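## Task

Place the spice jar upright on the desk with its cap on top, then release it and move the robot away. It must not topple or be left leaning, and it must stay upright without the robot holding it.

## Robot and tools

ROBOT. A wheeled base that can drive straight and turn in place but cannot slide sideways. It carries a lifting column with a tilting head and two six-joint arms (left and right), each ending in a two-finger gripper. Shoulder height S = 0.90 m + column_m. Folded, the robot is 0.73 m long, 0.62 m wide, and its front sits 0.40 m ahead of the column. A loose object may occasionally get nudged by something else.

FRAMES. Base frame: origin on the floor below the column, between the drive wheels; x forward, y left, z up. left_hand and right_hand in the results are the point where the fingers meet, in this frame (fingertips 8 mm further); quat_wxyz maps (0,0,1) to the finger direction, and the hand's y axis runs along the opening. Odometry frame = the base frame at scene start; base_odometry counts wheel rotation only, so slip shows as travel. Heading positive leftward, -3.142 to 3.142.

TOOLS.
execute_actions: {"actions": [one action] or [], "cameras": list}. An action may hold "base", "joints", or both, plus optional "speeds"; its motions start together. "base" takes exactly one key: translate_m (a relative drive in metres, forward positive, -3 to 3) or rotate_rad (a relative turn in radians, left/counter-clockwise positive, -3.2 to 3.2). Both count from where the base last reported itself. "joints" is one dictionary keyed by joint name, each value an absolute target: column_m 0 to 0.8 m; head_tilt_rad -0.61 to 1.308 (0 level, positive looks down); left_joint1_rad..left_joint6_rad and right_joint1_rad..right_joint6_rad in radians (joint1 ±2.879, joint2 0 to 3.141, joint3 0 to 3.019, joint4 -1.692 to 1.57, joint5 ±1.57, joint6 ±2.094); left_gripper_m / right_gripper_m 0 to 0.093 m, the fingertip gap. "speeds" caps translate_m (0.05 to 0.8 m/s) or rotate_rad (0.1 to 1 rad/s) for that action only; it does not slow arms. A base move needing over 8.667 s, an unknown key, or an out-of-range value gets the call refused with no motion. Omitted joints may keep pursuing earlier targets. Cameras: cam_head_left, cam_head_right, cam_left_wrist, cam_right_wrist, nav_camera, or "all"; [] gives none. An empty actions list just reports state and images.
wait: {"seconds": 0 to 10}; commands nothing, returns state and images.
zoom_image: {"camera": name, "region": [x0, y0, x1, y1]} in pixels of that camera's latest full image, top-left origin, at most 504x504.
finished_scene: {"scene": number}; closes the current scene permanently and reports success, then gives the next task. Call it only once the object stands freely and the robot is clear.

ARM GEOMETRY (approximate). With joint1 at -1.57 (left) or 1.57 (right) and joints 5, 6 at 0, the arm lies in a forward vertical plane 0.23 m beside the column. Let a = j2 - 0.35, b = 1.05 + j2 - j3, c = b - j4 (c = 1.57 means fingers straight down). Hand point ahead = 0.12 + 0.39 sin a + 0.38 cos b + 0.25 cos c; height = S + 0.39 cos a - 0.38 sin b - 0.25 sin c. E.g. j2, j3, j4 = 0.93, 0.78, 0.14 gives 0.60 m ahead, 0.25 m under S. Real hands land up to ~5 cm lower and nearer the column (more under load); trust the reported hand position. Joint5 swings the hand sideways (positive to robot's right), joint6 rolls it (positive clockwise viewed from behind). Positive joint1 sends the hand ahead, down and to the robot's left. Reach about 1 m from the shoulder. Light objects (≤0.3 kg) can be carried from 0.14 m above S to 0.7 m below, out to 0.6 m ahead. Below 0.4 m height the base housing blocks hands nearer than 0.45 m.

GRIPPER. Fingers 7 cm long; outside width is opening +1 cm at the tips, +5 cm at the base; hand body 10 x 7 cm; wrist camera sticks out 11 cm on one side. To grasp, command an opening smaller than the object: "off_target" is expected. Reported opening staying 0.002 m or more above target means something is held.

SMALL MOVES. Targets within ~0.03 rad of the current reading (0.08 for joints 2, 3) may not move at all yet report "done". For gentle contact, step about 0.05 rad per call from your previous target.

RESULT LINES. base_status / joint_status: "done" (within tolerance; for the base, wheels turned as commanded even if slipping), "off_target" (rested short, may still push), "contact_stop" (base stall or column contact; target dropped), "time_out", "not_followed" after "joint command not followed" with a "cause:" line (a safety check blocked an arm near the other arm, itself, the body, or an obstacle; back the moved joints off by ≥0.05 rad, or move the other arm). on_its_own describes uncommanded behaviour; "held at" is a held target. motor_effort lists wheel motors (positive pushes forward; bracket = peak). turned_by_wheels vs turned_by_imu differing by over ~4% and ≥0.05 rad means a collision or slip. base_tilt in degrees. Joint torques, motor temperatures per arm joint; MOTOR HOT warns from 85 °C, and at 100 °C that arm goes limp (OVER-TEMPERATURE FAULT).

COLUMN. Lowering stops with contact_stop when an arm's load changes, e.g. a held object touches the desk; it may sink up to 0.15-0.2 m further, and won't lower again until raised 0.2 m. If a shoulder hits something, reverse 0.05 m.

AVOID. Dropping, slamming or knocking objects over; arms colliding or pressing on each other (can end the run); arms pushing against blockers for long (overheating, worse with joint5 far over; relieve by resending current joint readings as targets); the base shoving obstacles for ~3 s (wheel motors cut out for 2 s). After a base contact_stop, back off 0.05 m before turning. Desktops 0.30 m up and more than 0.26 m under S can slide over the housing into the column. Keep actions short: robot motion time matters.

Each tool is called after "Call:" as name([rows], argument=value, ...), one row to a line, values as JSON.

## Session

Call:
execute_actions(actions=[])

Scene clock: 0.00 s.
Joint torques (N m, as the arm reports them, + toward a larger angle): no reading
Motor temperatures (°C, as the motors report them): left_arm=[23 21 24 21 21 21] | right_arm=[23 25 24 21 21 21]
base_odometry: x=+0.000 y=+0.000 heading=+0.000 (m, m, rad; odometry frame)
turned_by_wheels: +0.000 (rad since the last result)
turned_by_imu: +0.000 (rad since the last result)
base_tilt: forward=-0.1 right=+0.1 (deg)
base_status: not commanded
joint_positions: column_m=+0.553 head_tilt_rad=+0.894 left_joint1_rad=-1.576 left_joint2_rad=+0.898 left_joint3_rad=+0.411 left_joint4_rad=-0.928 left_joint5_rad=+0.034 left_joint6_rad=+0.080 left_gripper_m=+0.095 right_joint1_rad=+1.534 right_joint2_rad=+0.856 right_joint3_rad=+0.404 right_joint4_rad=-0.894 right_joint5_rad=-0.021 right_joint6_rad=-0.027 right_gripper_m=+0.094
joint_status: not commanded
wheel_motors_off: 0
motor_effort: left_wheel=+3 right_wheel=+6 (%)
left_hand: x=+0.1487 y=+0.2175 z=+1.2465 quat_wxyz=(+0.430, -0.031, -0.902, +0.034) (m; base frame)
right_hand: x=+0.1589 y=-0.2301 z=+1.2427 quat_wxyz=(+0.399, -0.007, -0.917, -0.004) (m; base frame)
pictures: cam_head_left, cam_head_right, cam_left_wrist, cam_right_wrist, nav_camera
camera_calibration (this result's frames):
cam_head_left: T_world_to_cam=[[0.00631598, -0.99993, -0.0100017, 0.0563208], [-0.818467, 0.000577109, -0.574553, 0.928542], [0.574519, 0.0118149, -0.818406, 1.15003], [0, 0, 0, 1]] pos_world=[0.0989126, 0.0421935, 1.47525]
cam_head_right: T_world_to_cam=[[0.0250866, -0.999679, -0.00355357, -0.0517787], [-0.824645, -0.0186845, -0.565342, 0.918652], [0.565094, 0.0171129, -0.824849, 1.15696], [0, 0, 0, 1]] pos_world=[0.105067, -0.0543966, 1.47349]
cam_left_wrist: T_world_to_cam=[[-0.0232632, -0.99531, 0.0939025, 0.102507], [-0.057399, 0.0951027, 0.993811, -1.24688], [-0.99808, 0.0177293, -0.0593422, 0.341658], [0, 0, 0, 1]] pos_world=[0.271817, 0.21455, 1.24981]
cam_right_wrist: T_world_to_cam=[[0.00579548, -0.99998, 0.00247928, -0.240526], [-0.112284, 0.0018129, 0.993675, -1.21654], [-0.993659, -0.0060372, -0.112271, 0.416776], [0, 0, 0, 1]] pos_world=[0.27893, -0.2358, 1.25623]
Images, in order (width x height): cam_head_left 896x504, cam_head_right 896x504, cam_left_wrist 504x504, cam_right_wrist 504x504, nav_camera 896x504.

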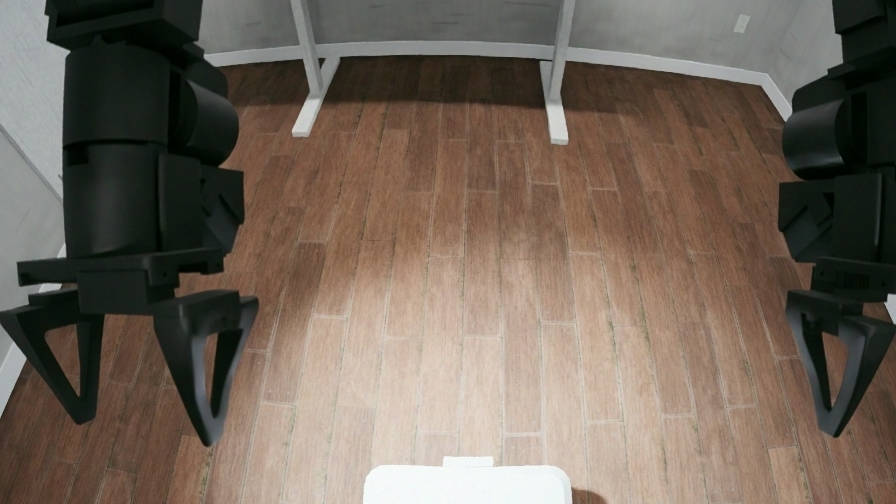

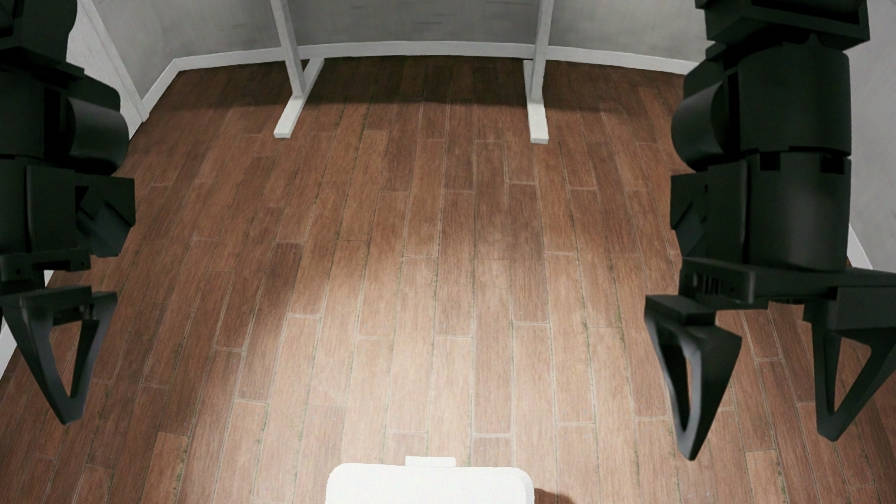

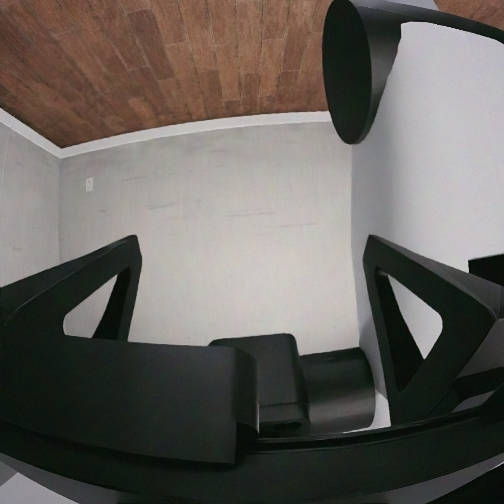

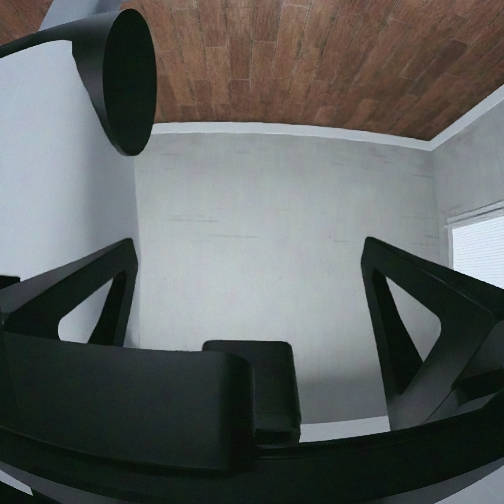

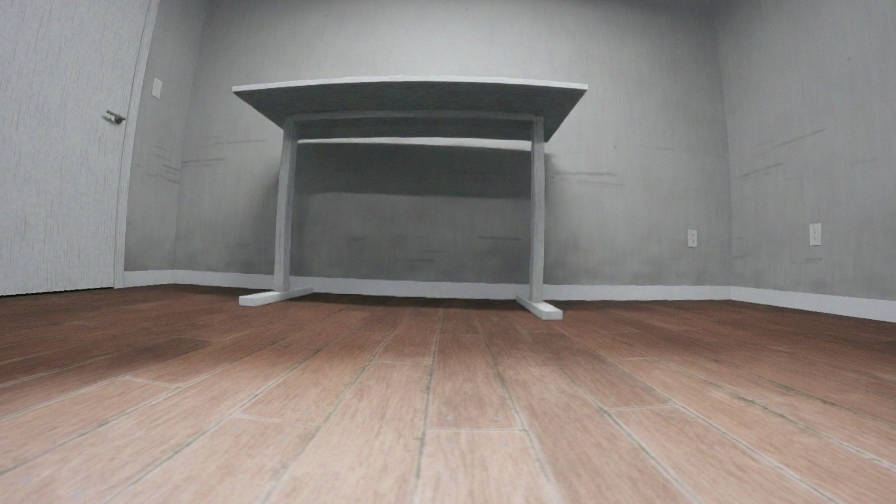

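Call:
execute_actions([
  {"base":{"translate_m":0.3},"joints":{"head_tilt_rad":0.45,"column_m":0.63}},
], cameras=["cam_head_left","cam_head_right","nav_camera"])

Scene clock: 3.83 s.
Joint torques (N m, as the arm reports them, + toward a larger angle): left_arm=[ 0.91 -6.93 -1.05 -1.37  0.04  0.  ] | right_arm=[ 0.79 -6.86 -2.25 -0.85  0.09 -0.07]
Motor temperatures (°C, as the motors report them): left_arm=[23 21 24 21 21 21] | right_arm=[23 25 24 21 21 21]
base_odometry: x=+0.300 y=+0.000 heading=+0.000 (m, m, rad; odometry frame)
turned_by_wheels: +0.000 (rad since the last result)
turned_by_imu: +0.001 (rad since the last result)
base_tilt: forward=-0.4 right=+0.1 (deg)
base_status: done
joint_positions: column_m=+0.630 head_tilt_rad=+0.468 left_joint1_rad=-1.576 left_joint2_rad=+0.898 left_joint3_rad=+0.414 left_joint4_rad=-0.928 left_joint5_rad=+0.034 left_joint6_rad=+0.080 left_gripper_m=+0.095 right_joint1_rad=+1.534 right_joint2_rad=+0.856 right_joint3_rad=+0.406 right_joint4_rad=-0.894 right_joint5_rad=-0.021 right_joint6_rad=-0.027 right_gripper_m=+0.094
joint_status: all done
wheel_motors_off: 0
motor_effort: left_wheel=+1(60) right_wheel=-1(49) (%)
left_hand: x=+0.1501 y=+0.2175 z=+1.3233 quat_wxyz=(+0.429, -0.031, -0.902, +0.034) (m; base frame)
right_hand: x=+0.1602 y=-0.2301 z=+1.3195 quat_wxyz=(+0.398, -0.007, -0.917, -0.004) (m; base frame)
pictures: cam_head_left, cam_head_right, nav_camera
camera_calibration (this result's frames):
cam_head_left: T_world_to_cam=[[0.0098835, -0.99993, -0.00649932, 0.0512554], [-0.508025, 0.000577109, -0.861342, 1.42082], [0.861285, 0.0118149, -0.507984, 0.69728], [0, 0, 0, 1]] pos_world=[0.120748, 0.0421935, 1.57835]
cam_head_right: T_world_to_cam=[[0.024314, -0.999679, 0.00712687, -0.0687243], [-0.517457, -0.0186845, -0.855505, 1.41583], [0.855364, 0.0171129, -0.517745, 0.709901], [0, 0, 0, 1]] pos_world=[0.12708, -0.0543966, 1.57929]
Images, in order (width x height): cam_head_left 896x504, cam_head_right 896x504, nav_camera 896x504.

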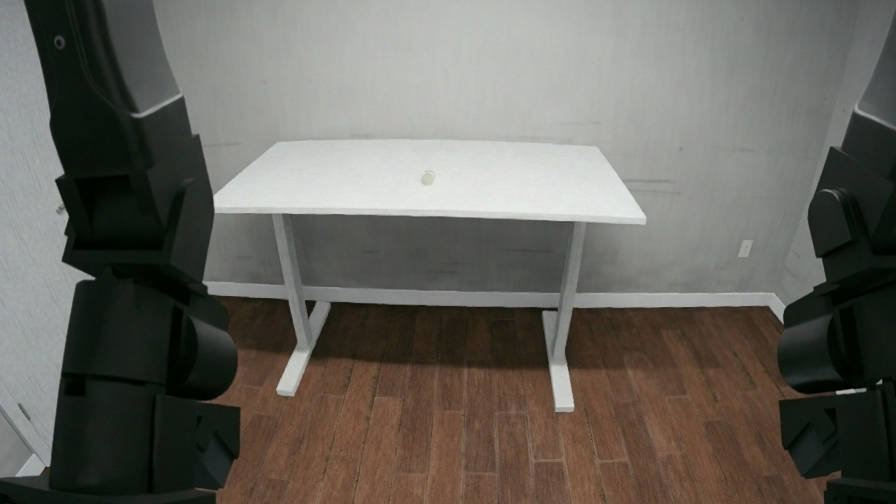

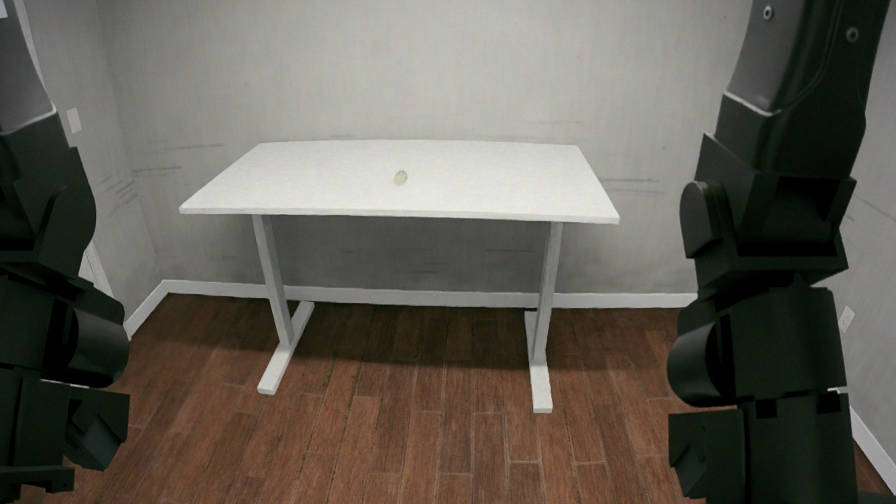

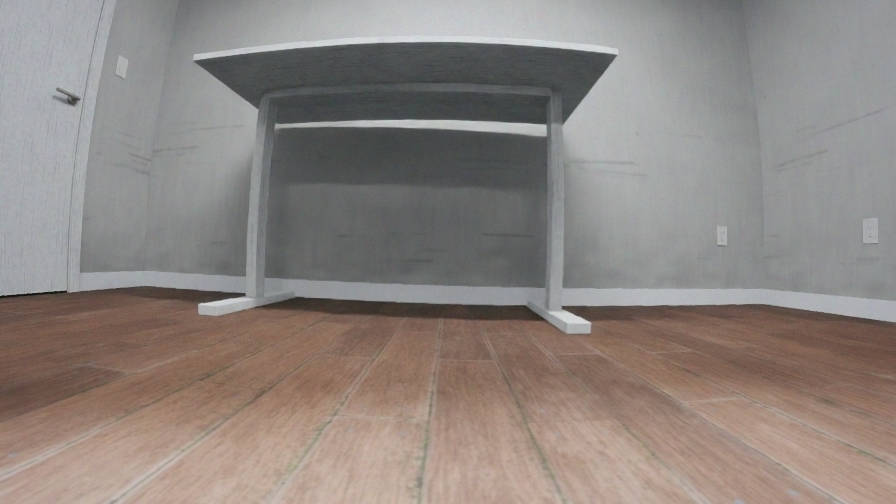

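Call:
zoom_image(camera="cam_head_left", region=[398, 155, 458, 225])

Call:
zoom_image(camera="cam_head_right", region=[370, 155, 430, 225])

Region (398, 155, 458, 225) of cam_head_left's 896x504 image, scaled by 7.200, with more detail than that image has; it fills the left 432 columns of this view, and the rest is white.

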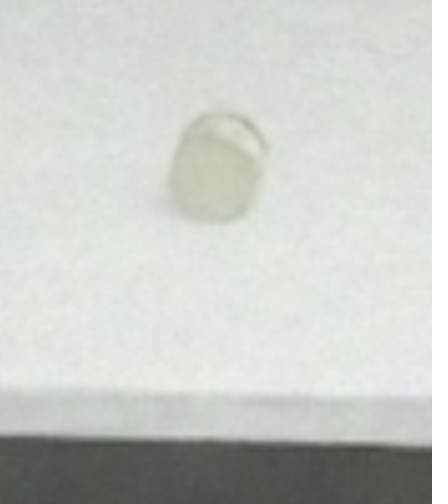

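Region (370, 155, 430, 225) of cam_head_right's 896x504 image, scaled by 7.200, with more detail than that image has; it fills the left 432 columns of this view, and the rest is white.

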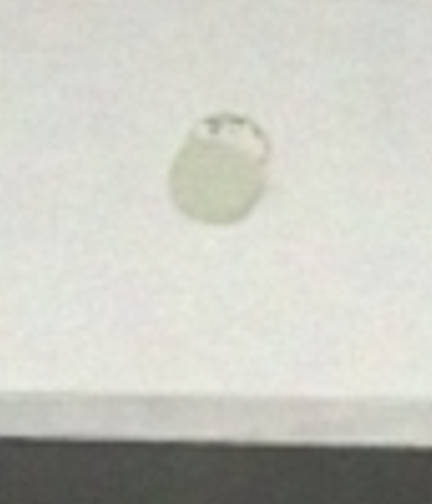

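Call:
execute_actions([
  {"base":{"rotate_rad":0.204},"joints":{"right_joint1_rad":1.57,"right_joint2_rad":1.85,"right_joint3_rad":1.95,"right_joint4_rad":-0.57,"right_joint5_rad":0,"right_joint6_rad":0.3,"column_m":0.72,"head_tilt_rad":0.6}},
], cameras=["cam_head_left"])

Scene clock: 13.80 s.
Joint torques (N m, as the arm reports them, + toward a larger angle): left_arm=[ 0.94 -7.01 -1.02 -1.38  0.05  0.  ] | right_arm=[  1.2  -19.74   5.94   0.96   0.07   0.09]
Motor temperatures (°C, as the motors report them): left_arm=[23 22 24 21 21 21] | right_arm=[23 25 24 21 21 21]
base_odometry: x=+0.301 y=+0.000 heading=+0.202 (m, m, rad; odometry frame)
turned_by_wheels: +0.202 (rad since the last result)
turned_by_imu: +0.197 (rad since the last result)
base_tilt: forward=-0.2 right=+0.2 (deg)
base_status: done
joint_positions: column_m=+0.720 head_tilt_rad=+0.604 left_joint1_rad=-1.576 left_joint2_rad=+0.898 left_joint3_rad=+0.414 left_joint4_rad=-0.928 left_joint5_rad=+0.034 left_joint6_rad=+0.080 left_gripper_m=+0.095 right_joint1_rad=+1.568 right_joint2_rad=+1.837 right_joint3_rad=+1.942 right_joint4_rad=-0.576 right_joint5_rad=-0.002 right_joint6_rad=+0.291 right_gripper_m=+0.094
joint_status: all done
wheel_motors_off: 0
motor_effort: left_wheel=-2(64) right_wheel=-1(67) (%)
left_hand: x=+0.1501 y=+0.2175 z=+1.4133 quat_wxyz=(+0.429, -0.031, -0.902, +0.034) (m; base frame)
right_hand: x=+0.7455 y=-0.2269 z=+1.0987 quat_wxyz=(-0.027, -0.146, -0.989, -0.004) (m; base frame)
pictures: cam_head_left
camera_calibration (this result's frames):
cam_head_left: T_world_to_cam=[[0.00891457, -0.99993, -0.00777529, 0.0540655], [-0.619761, 0.000577109, -0.78479, 1.37334], [0.78474, 0.0118149, -0.619713, 0.93743], [0, 0, 0, 1]] pos_world=[0.115023, 0.0421935, 1.65914]
Images, in order (width x height): cam_head_left 896x504.

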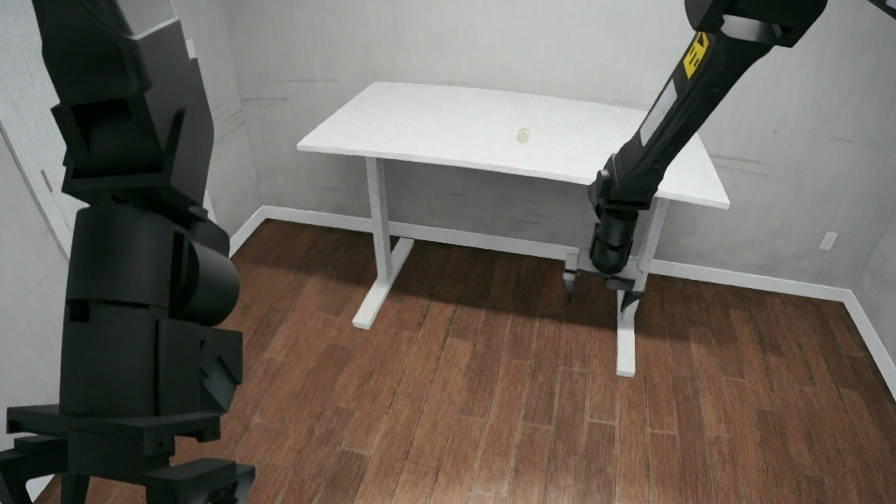

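Call:
execute_actions([
  {"base":{"translate_m":0.93},"joints":{"column_m":0.74,"head_tilt_rad":0.85}},
], cameras=["cam_head_left","cam_right_wrist"])

Scene clock: 19.97 s.
Joint torques (N m, as the arm reports them, + toward a larger angle): left_arm=[ 0.9  -7.07 -1.03 -1.34  0.05  0.  ] | right_arm=[  0.31 -20.14   5.94   0.84   0.11   0.04]
Motor temperatures (°C, as the motors report them): left_arm=[23 22 24 21 21 21] | right_arm=[23 26 25 21 21 21]
base_odometry: x=+1.212 y=+0.187 heading=+0.202 (m, m, rad; odometry frame)
turned_by_wheels: +0.000 (rad since the last result)
turned_by_imu: +0.000 (rad since the last result)
base_tilt: forward=-0.1 right=+0.1 (deg)
base_status: done
joint_positions: column_m=+0.740 head_tilt_rad=+0.852 left_joint1_rad=-1.576 left_joint2_rad=+0.898 left_joint3_rad=+0.414 left_joint4_rad=-0.928 left_joint5_rad=+0.034 left_joint6_rad=+0.080 left_gripper_m=+0.095 right_joint1_rad=+1.569 right_joint2_rad=+1.840 right_joint3_rad=+1.942 right_joint4_rad=-0.575 right_joint5_rad=-0.002 right_joint6_rad=+0.291 right_gripper_m=+0.094
joint_status: all done
wheel_motors_off: 0
motor_effort: left_wheel=+1(66) right_wheel=+0(48) (%)
left_hand: x=+0.1501 y=+0.2175 z=+1.4333 quat_wxyz=(+0.429, -0.031, -0.902, +0.034) (m; base frame)
right_hand: x=+0.7436 y=-0.2267 z=+1.1163 quat_wxyz=(-0.025, -0.145, -0.989, -0.004) (m; base frame)
pictures: cam_head_left, cam_right_wrist
camera_calibration (this result's frames):
cam_head_left: T_world_to_cam=[[0.00672898, -0.99993, -0.0097286, 0.0577018], [-0.793707, 0.000577109, -0.6083, 1.09314], [0.608263, 0.0118149, -0.793648, 1.25887], [0, 0, 0, 1]] pos_world=[0.101524, 0.0421935, 1.66462]
cam_right_wrist: T_world_to_cam=[[-0.277631, -0.960679, 0.0041627, -0.0223852], [-0.798633, 0.233204, 0.554798, 0.027336], [-0.533954, 0.150704, -0.831975, 1.48071], [0, 0, 0, 1]] pos_world=[0.806246, -0.251029, 1.21684]
Images, in order (width x height): cam_head_left 896x504, cam_right_wrist 504x504.

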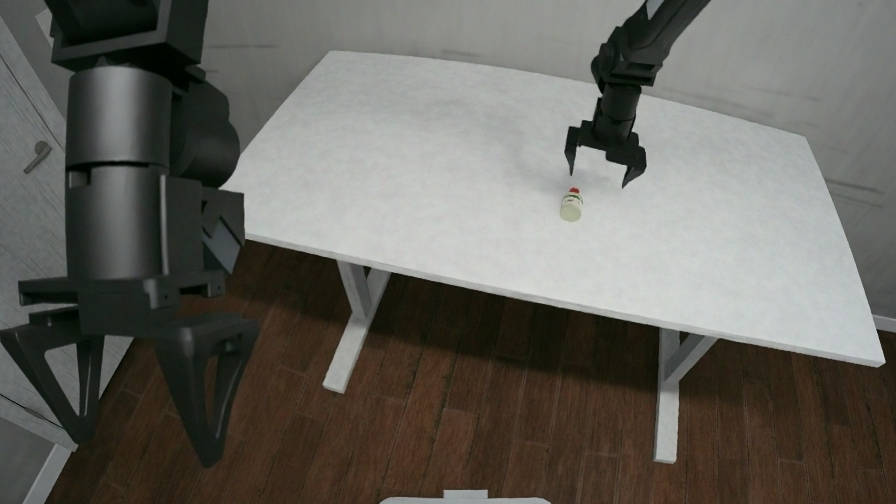

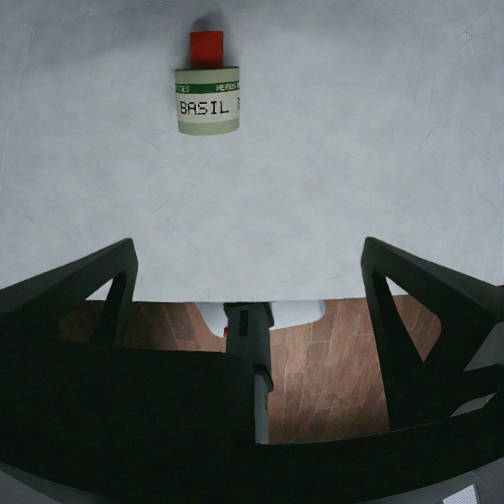

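Call:
zoom_image(camera="cam_right_wrist", region=[150, 20, 270, 150])

Call:
zoom_image(camera="cam_head_left", region=[540, 130, 660, 230])

Region (150, 20, 270, 150) of cam_right_wrist's 504x504 image, scaled by 3.877, with more detail than that image has; it fills the left 465 columns of this view, and the rest is white.

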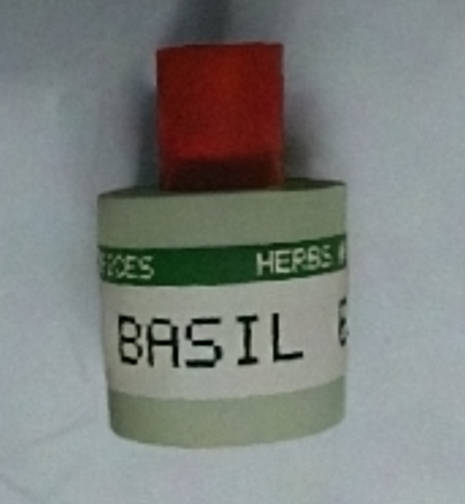

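Region (540, 130, 660, 230) of cam_head_left's 896x504 image, scaled by 4.200, with more detail than that image has.

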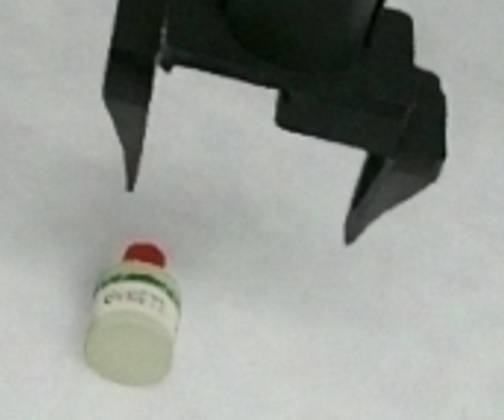

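Call:
execute_actions([
  {"base":{"translate_m":0.136},"joints":{"column_m":0.675,"right_joint4_rad":-0.945,"right_joint6_rad":0.335}},
], cameras=["cam_head_left","cam_right_wrist"])

Scene clock: 38.57 s.
Joint torques (N m, as the arm reports them, + toward a larger angle): left_arm=[ 0.93 -6.98 -1.02 -1.37  0.04  0.  ] | right_arm=[  0.61 -18.58   5.08  -0.64   0.13   0.08]
Motor temperatures (°C, as the motors report them): left_arm=[23 22 24 21 21 21] | right_arm=[23 28 25 21 21 21]
base_odometry: x=+1.345 y=+0.215 heading=+0.202 (m, m, rad; odometry frame)
turned_by_wheels: +0.000 (rad since the last result)
turned_by_imu: +0.001 (rad since the last result)
base_tilt: forward=-0.1 right=-0.1 (deg)
base_status: done
joint_positions: column_m=+0.675 head_tilt_rad=+0.852 left_joint1_rad=-1.576 left_joint2_rad=+0.898 left_joint3_rad=+0.413 left_joint4_rad=-0.928 left_joint5_rad=+0.034 left_joint6_rad=+0.080 left_gripper_m=+0.095 right_joint1_rad=+1.569 right_joint2_rad=+1.841 right_joint3_rad=+1.942 right_joint4_rad=-0.935 right_joint5_rad=-0.002 right_joint6_rad=+0.326 right_gripper_m=+0.094
joint_status: all done
wheel_motors_off: 0
motor_effort: left_wheel=+0(22) right_wheel=-2(35) (%)
left_hand: x=+0.1495 y=+0.2175 z=+1.3686 quat_wxyz=(+0.429, -0.031, -0.902, +0.034) (m; base frame)
right_hand: x=+0.6559 y=-0.2265 z=+1.0625 quat_wxyz=(+0.152, -0.161, -0.975, +0.025) (m; base frame)
pictures: cam_head_left, cam_right_wrist
camera_calibration (this result's frames):
cam_head_left: T_world_to_cam=[[0.00672693, -0.99993, -0.00973002, 0.0570728], [-0.793835, 0.000577109, -0.608133, 1.05339], [0.608096, 0.0118149, -0.793776, 1.20758], [0, 0, 0, 1]] pos_world=[0.101511, 0.0421935, 1.5997]
cam_right_wrist: T_world_to_cam=[[-0.290533, -0.95032, 0.111725, -0.149859], [-0.543276, 0.259944, 0.798299, -0.432917], [-0.787681, 0.171234, -0.591808, 1.30498], [0, 0, 0, 1]] pos_world=[0.749175, -0.253338, 1.13464]
Images, in order (width x height): cam_head_left 896x504, cam_right_wrist 504x504.

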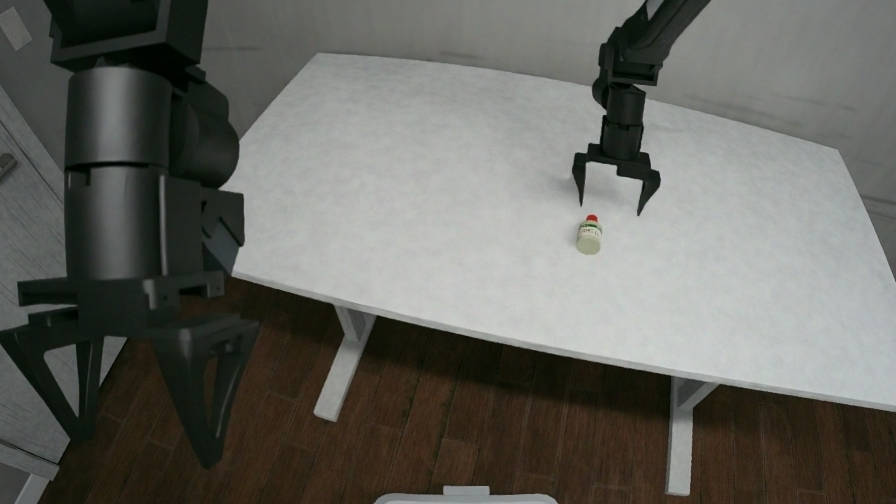

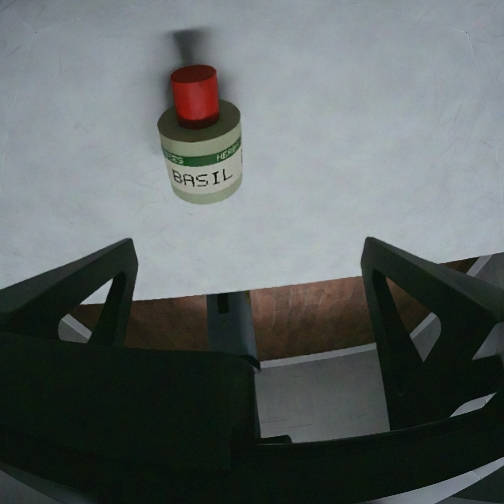

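Call:
zoom_image(camera="cam_right_wrist", region=[130, 50, 290, 220])

Region (130, 50, 290, 220) of cam_right_wrist's 504x504 image, scaled by 2.965, with more detail than that image has; it fills the left 474 columns of this view, and the rest is white.

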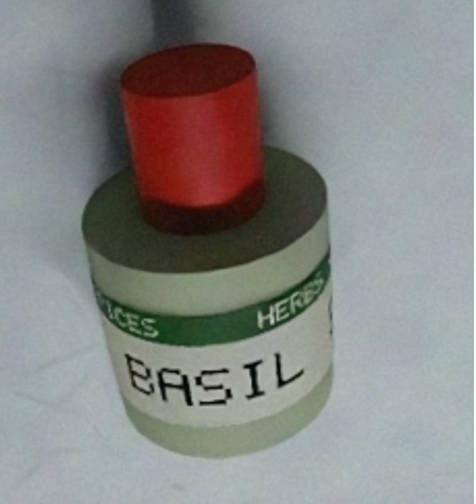

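Call:
execute_actions([
  {"base":{"rotate_rad":0.015},"joints":{"column_m":0.604}},
], cameras=["cam_head_left","cam_right_wrist"])

Call:
zoom_image(camera="cam_head_left", region=[555, 140, 675, 240])

Scene clock: 48.93 s.
Joint torques (N m, as the arm reports them, + toward a larger angle): left_arm=[ 0.9  -6.92 -0.99 -1.31  0.04  0.  ] | right_arm=[  0.67 -19.14   5.22  -0.37   0.08   0.08]
Motor temperatures (°C, as the motors report them): left_arm=[23 22 24 21 21 21] | right_arm=[23 28 25 21 21 21]
base_odometry: x=+1.345 y=+0.215 heading=+0.214 (m, m, rad; odometry frame)
turned_by_wheels: +0.012 (rad since the last result)
turned_by_imu: +0.013 (rad since the last result)
base_tilt: forward=-0.2 right=+0.0 (deg)
base_status: done
joint_positions: column_m=+0.604 head_tilt_rad=+0.852 left_joint1_rad=-1.576 left_joint2_rad=+0.898 left_joint3_rad=+0.412 left_joint4_rad=-0.928 left_joint5_rad=+0.034 left_joint6_rad=+0.080 left_gripper_m=+0.095 right_joint1_rad=+1.573 right_joint2_rad=+1.841 right_joint3_rad=+1.942 right_joint4_rad=-0.935 right_joint5_rad=-0.002 right_joint6_rad=+0.326 right_gripper_m=+0.094
joint_status: all done
wheel_motors_off: 0
motor_effort: left_wheel=-2(53) right_wheel=+3(58) (%)
left_hand: x=+0.1493 y=+0.2175 z=+1.2977 quat_wxyz=(+0.429, -0.031, -0.902, +0.034) (m; base frame)
right_hand: x=+0.6559 y=-0.2235 z=+0.9914 quat_wxyz=(+0.153, -0.160, -0.975, +0.023) (m; base frame)
pictures: cam_head_left, cam_right_wrist
camera_calibration (this result's frames):
cam_head_left: T_world_to_cam=[[0.00672693, -0.99993, -0.00973002, 0.0563819], [-0.793835, 0.000577109, -0.608132, 1.01021], [0.608095, 0.0118149, -0.793776, 1.15121], [0, 0, 0, 1]] pos_world=[0.101511, 0.0421935, 1.52869]
cam_right_wrist: T_world_to_cam=[[-0.288883, -0.95121, 0.108381, -0.136965], [-0.543723, 0.256191, 0.799207, -0.378477], [-0.787979, 0.171948, -0.591204, 1.26218], [0, 0, 0, 1]] pos_world=[0.749222, -0.250351, 1.06353]
Images, in order (width x height): cam_head_left 896x504, cam_right_wrist 504x504.

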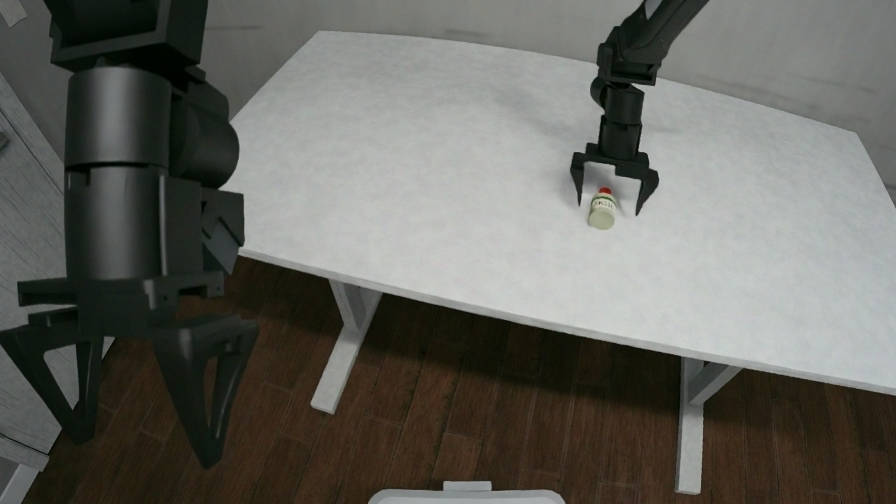

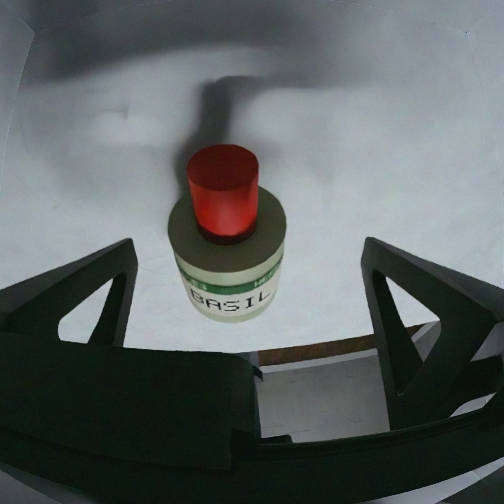

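Region (555, 140, 675, 240) of cam_head_left's 896x504 image, scaled by 4.200, with more detail than that image has.

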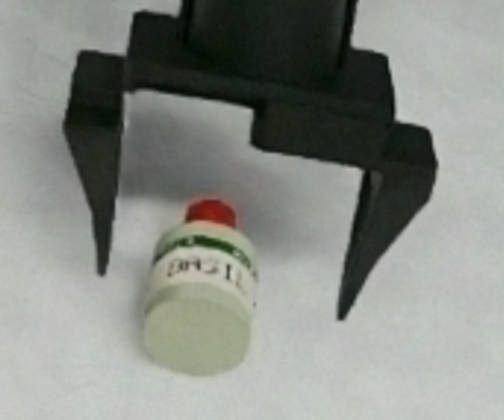

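Call:
execute_actions([
  {"base":{"translate_m":-0.008},"joints":{"column_m":0.596,"right_gripper_m":0.068}},
], cameras=["cam_right_wrist"])

Call:
execute_actions([
  {"joints":{"right_gripper_m":0.025}},
], cameras=["cam_head_left","cam_right_wrist"])

Scene clock: 53.97 s.
Joint torques (N m, as the arm reports them, + toward a larger angle): left_arm=[ 0.9  -7.09 -0.81 -1.39  0.05  0.  ] | right_arm=[  0.48 -18.14   5.18  -0.05   0.09   0.1 ]
Motor temperatures (°C, as the motors report them): left_arm=[23 22 24 21 21 21] | right_arm=[23 28 25 21 21 21]
base_odometry: x=+1.337 y=+0.213 heading=+0.211 (m, m, rad; odometry frame)
turned_by_wheels: -0.003 (rad since the last result)
turned_by_imu: -0.001 (rad since the last result)
base_tilt: forward=-0.1 right=+0.1 (deg)
base_status: done
joint_positions: column_m=+0.596 head_tilt_rad=+0.853 left_joint1_rad=-1.576 left_joint2_rad=+0.898 left_joint3_rad=+0.409 left_joint4_rad=-0.928 left_joint5_rad=+0.034 left_joint6_rad=+0.080 left_gripper_m=+0.095 right_joint1_rad=+1.573 right_joint2_rad=+1.842 right_joint3_rad=+1.942 right_joint4_rad=-0.937 right_joint5_rad=-0.002 right_joint6_rad=+0.326 right_gripper_m=+0.068
joint_status: all done
wheel_motors_off: 0
motor_effort: left_wheel=-1(42) right_wheel=+1(58) (%)
left_hand: x=+0.1474 y=+0.2175 z=+1.2903 quat_wxyz=(+0.431, -0.031, -0.901, +0.034) (m; base frame)
right_hand: x=+0.6547 y=-0.2235 z=+0.9829 quat_wxyz=(+0.154, -0.160, -0.975, +0.024) (m; base frame)
pictures: cam_right_wrist
camera_calibration (this result's frames):
cam_right_wrist: T_world_to_cam=[[-0.288503, -0.951211, 0.109376, -0.137627], [-0.540978, 0.25619, 0.801068, -0.375962], [-0.790006, 0.171941, -0.588496, 1.25482], [0, 0, 0, 1]] pos_world=[0.748226, -0.25035, 1.05468]
Images, in order (width x height): cam_right_wrist 504x504.

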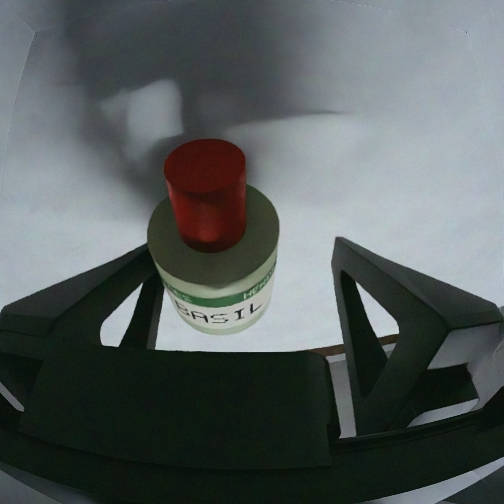

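Scene clock: 54.53 s.
Joint torques (N m, as the arm reports them, + toward a larger angle): left_arm=[ 0.89 -6.9  -0.75 -1.37  0.05  0.  ] | right_arm=[  1.08 -19.22   5.22  -0.23   0.15   0.05]
Motor temperatures (°C, as the motors report them): left_arm=[23 22 24 21 21 21] | right_arm=[23 28 25 21 21 21]
base_odometry: x=+1.337 y=+0.213 heading=+0.211 (m, m, rad; odometry frame)
turned_by_wheels: +0.000 (rad since the last result)
turned_by_imu: +0.000 (rad since the last result)
base_tilt: forward=-0.1 right=+0.1 (deg)
base_status: not commanded
joint_positions: column_m=+0.596 head_tilt_rad=+0.853 left_joint1_rad=-1.576 left_joint2_rad=+0.898 left_joint3_rad=+0.409 left_joint4_rad=-0.928 left_joint5_rad=+0.034 left_joint6_rad=+0.080 left_gripper_m=+0.095 right_joint1_rad=+1.573 right_joint2_rad=+1.842 right_joint3_rad=+1.942 right_joint4_rad=-0.937 right_joint5_rad=-0.002 right_joint6_rad=+0.326 right_gripper_m=+0.041
joint_status: right_gripper_m off_target (ended at +0.041, target +0.025)
wheel_motors_off: 0
motor_effort: left_wheel=+0(1) right_wheel=+1(1) (%)
left_hand: x=+0.1474 y=+0.2175 z=+1.2903 quat_wxyz=(+0.431, -0.031, -0.901, +0.034) (m; base frame)
right_hand: x=+0.6547 y=-0.2235 z=+0.9829 quat_wxyz=(+0.154, -0.160, -0.975, +0.024) (m; base frame)
pictures: cam_head_left, cam_right_wrist
camera_calibration (this result's frames):
cam_head_left: T_world_to_cam=[[0.00672319, -0.99993, -0.0097326, 0.0563083], [-0.794069, 0.000577109, -0.607827, 1.00486], [0.60779, 0.0118149, -0.79401, 1.14524], [0, 0, 0, 1]] pos_world=[0.101488, 0.0421935, 1.52066]
cam_right_wrist: T_world_to_cam=[[-0.288391, -0.951205, 0.109721, -0.1381], [-0.541008, 0.256417, 0.800974, -0.375783], [-0.790026, 0.171634, -0.588559, 1.25484], [0, 0, 0, 1]] pos_world=[0.748229, -0.250379, 1.05469]
Images, in order (width x height): cam_head_left 896x504, cam_right_wrist 504x504.

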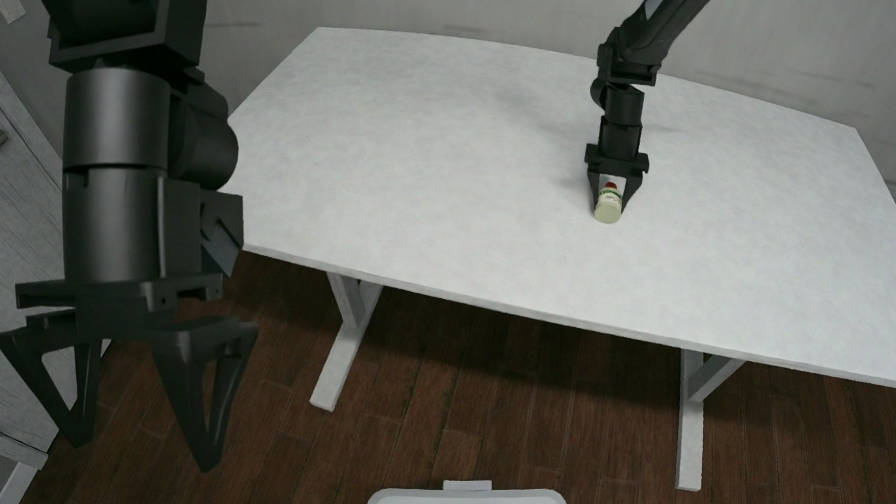

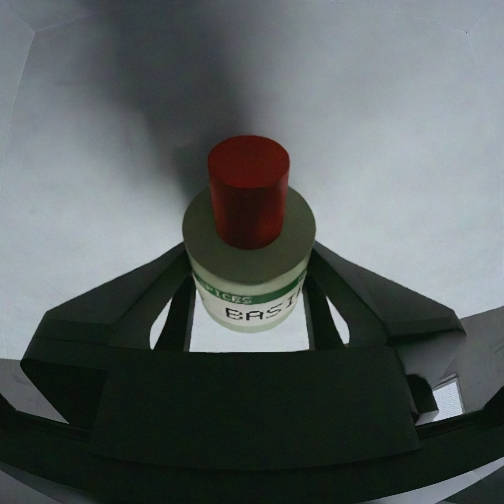

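Call:
execute_actions([
  {"joints":{"column_m":0.641,"right_gripper_m":0.02}},
], cameras=["cam_right_wrist"])

Call:
execute_actions([
  {"base":{"translate_m":-0.2},"joints":{"right_joint4_rad":1.047,"right_joint6_rad":0.0,"head_tilt_rad":0.7}},
], cameras=["cam_right_wrist"])

Call:
execute_actions([
  {"joints":{"right_joint2_rad":2.12,"right_joint3_rad":1.85}},
], cameras=["cam_head_left","cam_right_wrist"])

Scene clock: 66.40 s.
Joint torques (N m, as the arm reports them, + toward a larger angle): left_arm=[ 0.9  -6.93 -0.77 -1.39  0.04  0.  ] | right_arm=[  0.7  -19.07   5.21  -0.25   0.12   0.13]
Motor temperatures (°C, as the motors report them): left_arm=[23 22 24 21 21 21] | right_arm=[23 28 25 21 21 21]
base_odometry: x=+1.337 y=+0.213 heading=+0.211 (m, m, rad; odometry frame)
turned_by_wheels: +0.000 (rad since the last result)
turned_by_imu: +0.002 (rad since the last result)
base_tilt: forward=-0.2 right=+0.1 (deg)
base_status: not commanded
joint_positions: column_m=+0.641 head_tilt_rad=+0.853 left_joint1_rad=-1.576 left_joint2_rad=+0.898 left_joint3_rad=+0.409 left_joint4_rad=-0.928 left_joint5_rad=+0.034 left_joint6_rad=+0.080 left_gripper_m=+0.095 right_joint1_rad=+1.573 right_joint2_rad=+1.842 right_joint3_rad=+1.942 right_joint4_rad=-0.937 right_joint5_rad=-0.002 right_joint6_rad=+0.326 right_gripper_m=+0.041
joint_status: right_gripper_m off_target (ended at +0.041, target +0.020); the others done
wheel_motors_off: 0
motor_effort: left_wheel=-3(2) right_wheel=+5(2) (%)
left_hand: x=+0.1474 y=+0.2175 z=+1.3352 quat_wxyz=(+0.431, -0.031, -0.901, +0.034) (m; base frame)
right_hand: x=+0.6547 y=-0.2235 z=+1.0278 quat_wxyz=(+0.154, -0.160, -0.975, +0.024) (m; base frame)
pictures: cam_right_wrist
camera_calibration (this result's frames):
cam_right_wrist: T_world_to_cam=[[-0.288391, -0.951205, 0.109721, -0.143028], [-0.541008, 0.256417, 0.800974, -0.411753], [-0.790026, 0.171634, -0.588559, 1.28127], [0, 0, 0, 1]] pos_world=[0.748229, -0.250379, 1.0996]
Images, in order (width x height): cam_right_wrist 504x504.

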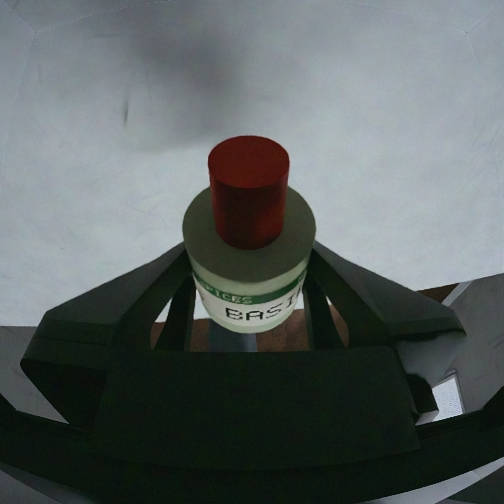

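Scene clock: 68.30 s.
Joint torques (N m, as the arm reports them, + toward a larger angle): left_arm=[ 0.94 -6.93 -0.77 -1.37  0.04  0.  ] | right_arm=[  0.72 -20.9    7.84   3.03   0.06  -0.17]
Motor temperatures (°C, as the motors report them): left_arm=[23 22 24 21 21 21] | right_arm=[23 28 25 21 21 21]
base_odometry: x=+1.142 y=+0.171 heading=+0.213 (m, m, rad; odometry frame)
turned_by_wheels: +0.002 (rad since the last result)
turned_by_imu: +0.004 (rad since the last result)
base_tilt: forward=-0.2 right=+0.1 (deg)
base_status: done
joint_positions: column_m=+0.641 head_tilt_rad=+0.717 left_joint1_rad=-1.576 left_joint2_rad=+0.897 left_joint3_rad=+0.408 left_joint4_rad=-0.928 left_joint5_rad=+0.034 left_joint6_rad=+0.080 left_gripper_m=+0.095 right_joint1_rad=+1.572 right_joint2_rad=+1.845 right_joint3_rad=+1.941 right_joint4_rad=+1.028 right_joint5_rad=-0.002 right_joint6_rad=+0.009 right_gripper_m=+0.041
joint_status: all done
wheel_motors_off: 0
motor_effort: left_wheel=+1(74) right_wheel=-4(43) (%)
left_hand: x=+0.1471 y=+0.2175 z=+1.3353 quat_wxyz=(+0.431, -0.031, -0.901, +0.034) (m; base frame)
right_hand: x=+0.9749 y=-0.2244 z=+1.2787 quat_wxyz=(-0.734, -0.003, -0.679, -0.004) (m; base frame)
pictures: cam_right_wrist
camera_calibration (this result's frames):
cam_right_wrist: T_world_to_cam=[[-0.0164274, -0.999865, 0.000504428, -0.215471], [-0.530802, 0.00829333, -0.847455, 1.60299], [0.847337, -0.0141892, -0.530866, -0.0296331], [0, 0, 0, 1]] pos_world=[0.872439, -0.229157, 1.34284]
Images, in order (width x height): cam_right_wrist 504x504.

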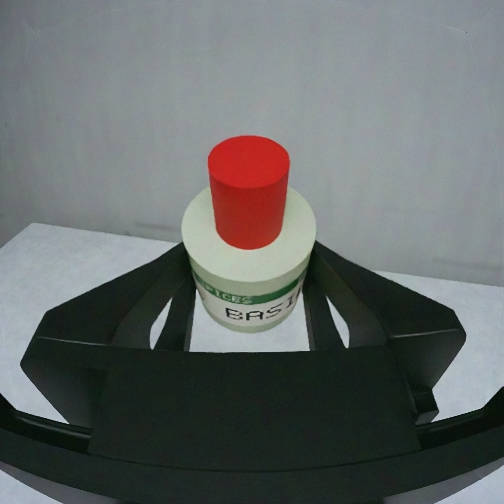

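Scene clock: 69.63 s.
Joint torques (N m, as the arm reports them, + toward a larger angle): left_arm=[ 0.92 -6.88 -0.81 -1.38  0.04  0.  ] | right_arm=[  0.88 -18.53   5.13   2.03   0.09  -0.17]
Motor temperatures (°C, as the motors report them): left_arm=[23 22 24 21 21 21] | right_arm=[23 28 25 21 21 21]
base_odometry: x=+1.142 y=+0.171 heading=+0.213 (m, m, rad; odometry frame)
turned_by_wheels: +0.000 (rad since the last result)
turned_by_imu: +0.001 (rad since the last result)
base_tilt: forward=+0.0 right=-0.2 (deg)
base_status: not commanded
joint_positions: column_m=+0.641 head_tilt_rad=+0.716 left_joint1_rad=-1.576 left_joint2_rad=+0.897 left_joint3_rad=+0.411 left_joint4_rad=-0.928 left_joint5_rad=+0.034 left_joint6_rad=+0.080 left_gripper_m=+0.095 right_joint1_rad=+1.572 right_joint2_rad=+2.126 right_joint3_rad=+1.833 right_joint4_rad=+1.056 right_joint5_rad=-0.002 right_joint6_rad=+0.007 right_gripper_m=+0.041
joint_status: all done
wheel_motors_off: 0
motor_effort: left_wheel=+2(8) right_wheel=-4(7) (%)
left_hand: x=+0.1483 y=+0.2175 z=+1.3349 quat_wxyz=(+0.430, -0.031, -0.902, +0.034) (m; base frame)
right_hand: x=+0.8237 y=-0.2242 z=+1.0223 quat_wxyz=(-0.600, -0.002, -0.800, -0.004) (m; base frame)
pictures: cam_head_left, cam_right_wrist
camera_calibration (this result's frames):
cam_head_left: T_world_to_cam=[[0.00798191, -0.99993, -0.00873006, 0.0550513], [-0.704226, 0.000577109, -0.709976, 1.19386], [0.709931, 0.0118149, -0.704172, 1.02963], [0, 0, 0, 1]] pos_world=[0.109339, 0.0421935, 1.57313]
cam_right_wrist: T_world_to_cam=[[-0.0141287, -0.999873, 0.00739818, -0.226539], [-0.795849, 0.00676588, -0.605457, 1.27604], [0.60533, -0.0144421, -0.795843, 0.432481], [0, 0, 0, 1]] pos_world=[0.750543, -0.228898, 1.11845]
Images, in order (width x height): cam_head_left 896x504, cam_right_wrist 504x504.

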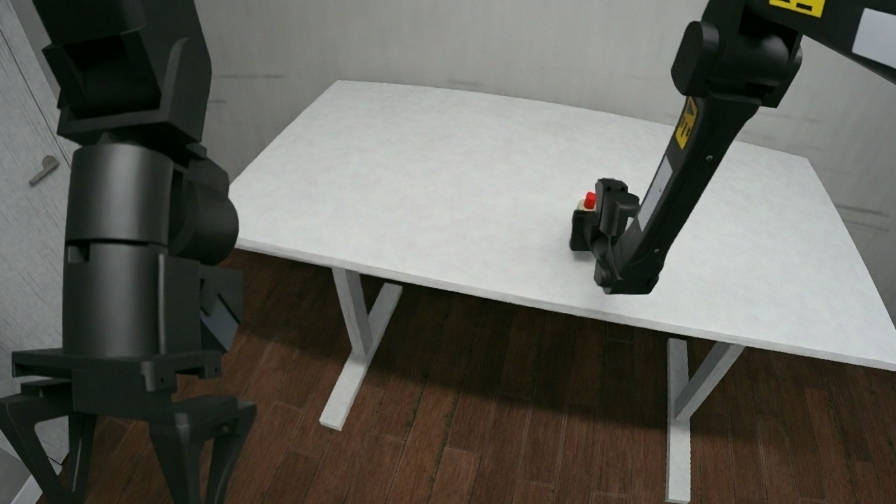

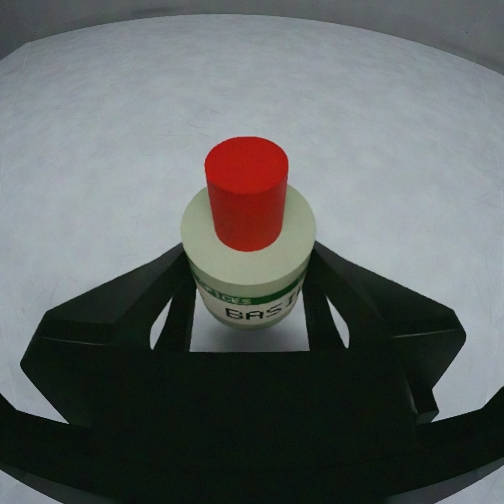

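Call:
zoom_image(camera="cam_right_wrist", region=[140, 230, 360, 360])

Call:
zoom_image(camera="cam_head_left", region=[540, 170, 670, 300])

Region (140, 230, 360, 360) of cam_right_wrist's 504x504 image, scaled by 2.291, with more detail than that image has; it fills the top 298 rows of this view, and the rest is white.

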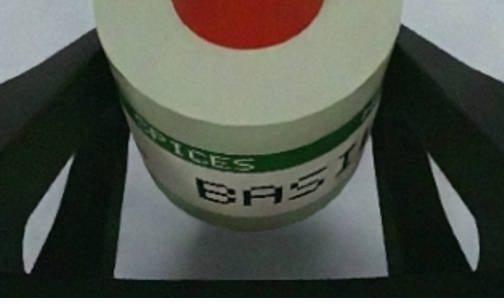

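Region (540, 170, 670, 300) of cam_head_left's 896x504 image, scaled by 3.877, with more detail than that image has.

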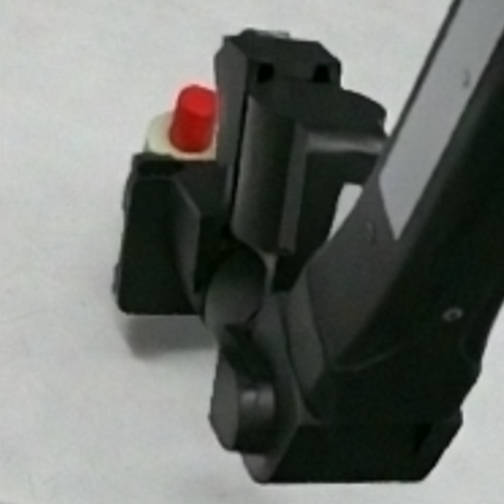

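Call:
execute_actions([
  {"joints":{"column_m":0.633}},
], cameras=["cam_right_wrist"])

Scene clock: 73.83 s.
Joint torques (N m, as the arm reports them, + toward a larger angle): left_arm=[ 0.93 -6.89 -0.84 -1.38  0.04  0.  ] | right_arm=[  0.52 -18.75   4.9    1.98   0.11  -0.2 ]
Motor temperatures (°C, as the motors report them): left_arm=[23 22 24 21 21 21] | right_arm=[23 28 25 21 21 21]
base_odometry: x=+1.142 y=+0.171 heading=+0.213 (m, m, rad; odometry frame)
turned_by_wheels: +0.000 (rad since the last result)
turned_by_imu: +0.001 (rad since the last result)
base_tilt: forward=-0.3 right=+0.1 (deg)
base_status: not commanded
joint_positions: column_m=+0.633 head_tilt_rad=+0.716 left_joint1_rad=-1.576 left_joint2_rad=+0.897 left_joint3_rad=+0.411 left_joint4_rad=-0.928 left_joint5_rad=+0.034 left_joint6_rad=+0.080 left_gripper_m=+0.095 right_joint1_rad=+1.572 right_joint2_rad=+2.126 right_joint3_rad=+1.833 right_joint4_rad=+1.056 right_joint5_rad=-0.002 right_joint6_rad=+0.007 right_gripper_m=+0.041
joint_status: all done
wheel_motors_off: 0
motor_effort: left_wheel=+1(2) right_wheel=-4(4) (%)
left_hand: x=+0.1483 y=+0.2175 z=+1.3270 quat_wxyz=(+0.430, -0.031, -0.902, +0.034) (m; base frame)
right_hand: x=+0.8237 y=-0.2242 z=+1.0144 quat_wxyz=(-0.600, -0.002, -0.800, -0.004) (m; base frame)
pictures: cam_right_wrist
camera_calibration (this result's frames):
cam_right_wrist: T_world_to_cam=[[-0.0141287, -0.999873, 0.00739818, -0.22648], [-0.795849, 0.00676588, -0.605457, 1.27125], [0.60533, -0.0144421, -0.795843, 0.426187], [0, 0, 0, 1]] pos_world=[0.750543, -0.228898, 1.11054]
Images, in order (width x height): cam_right_wrist 504x504.

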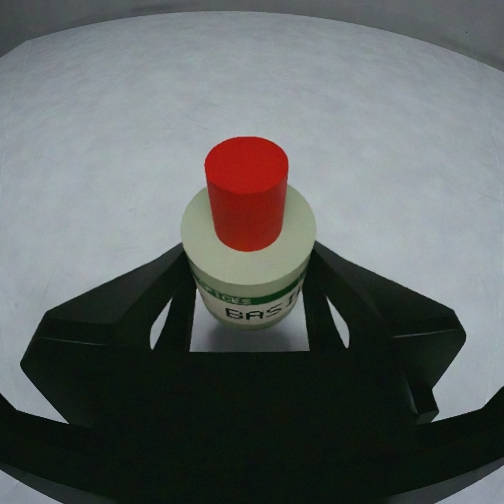

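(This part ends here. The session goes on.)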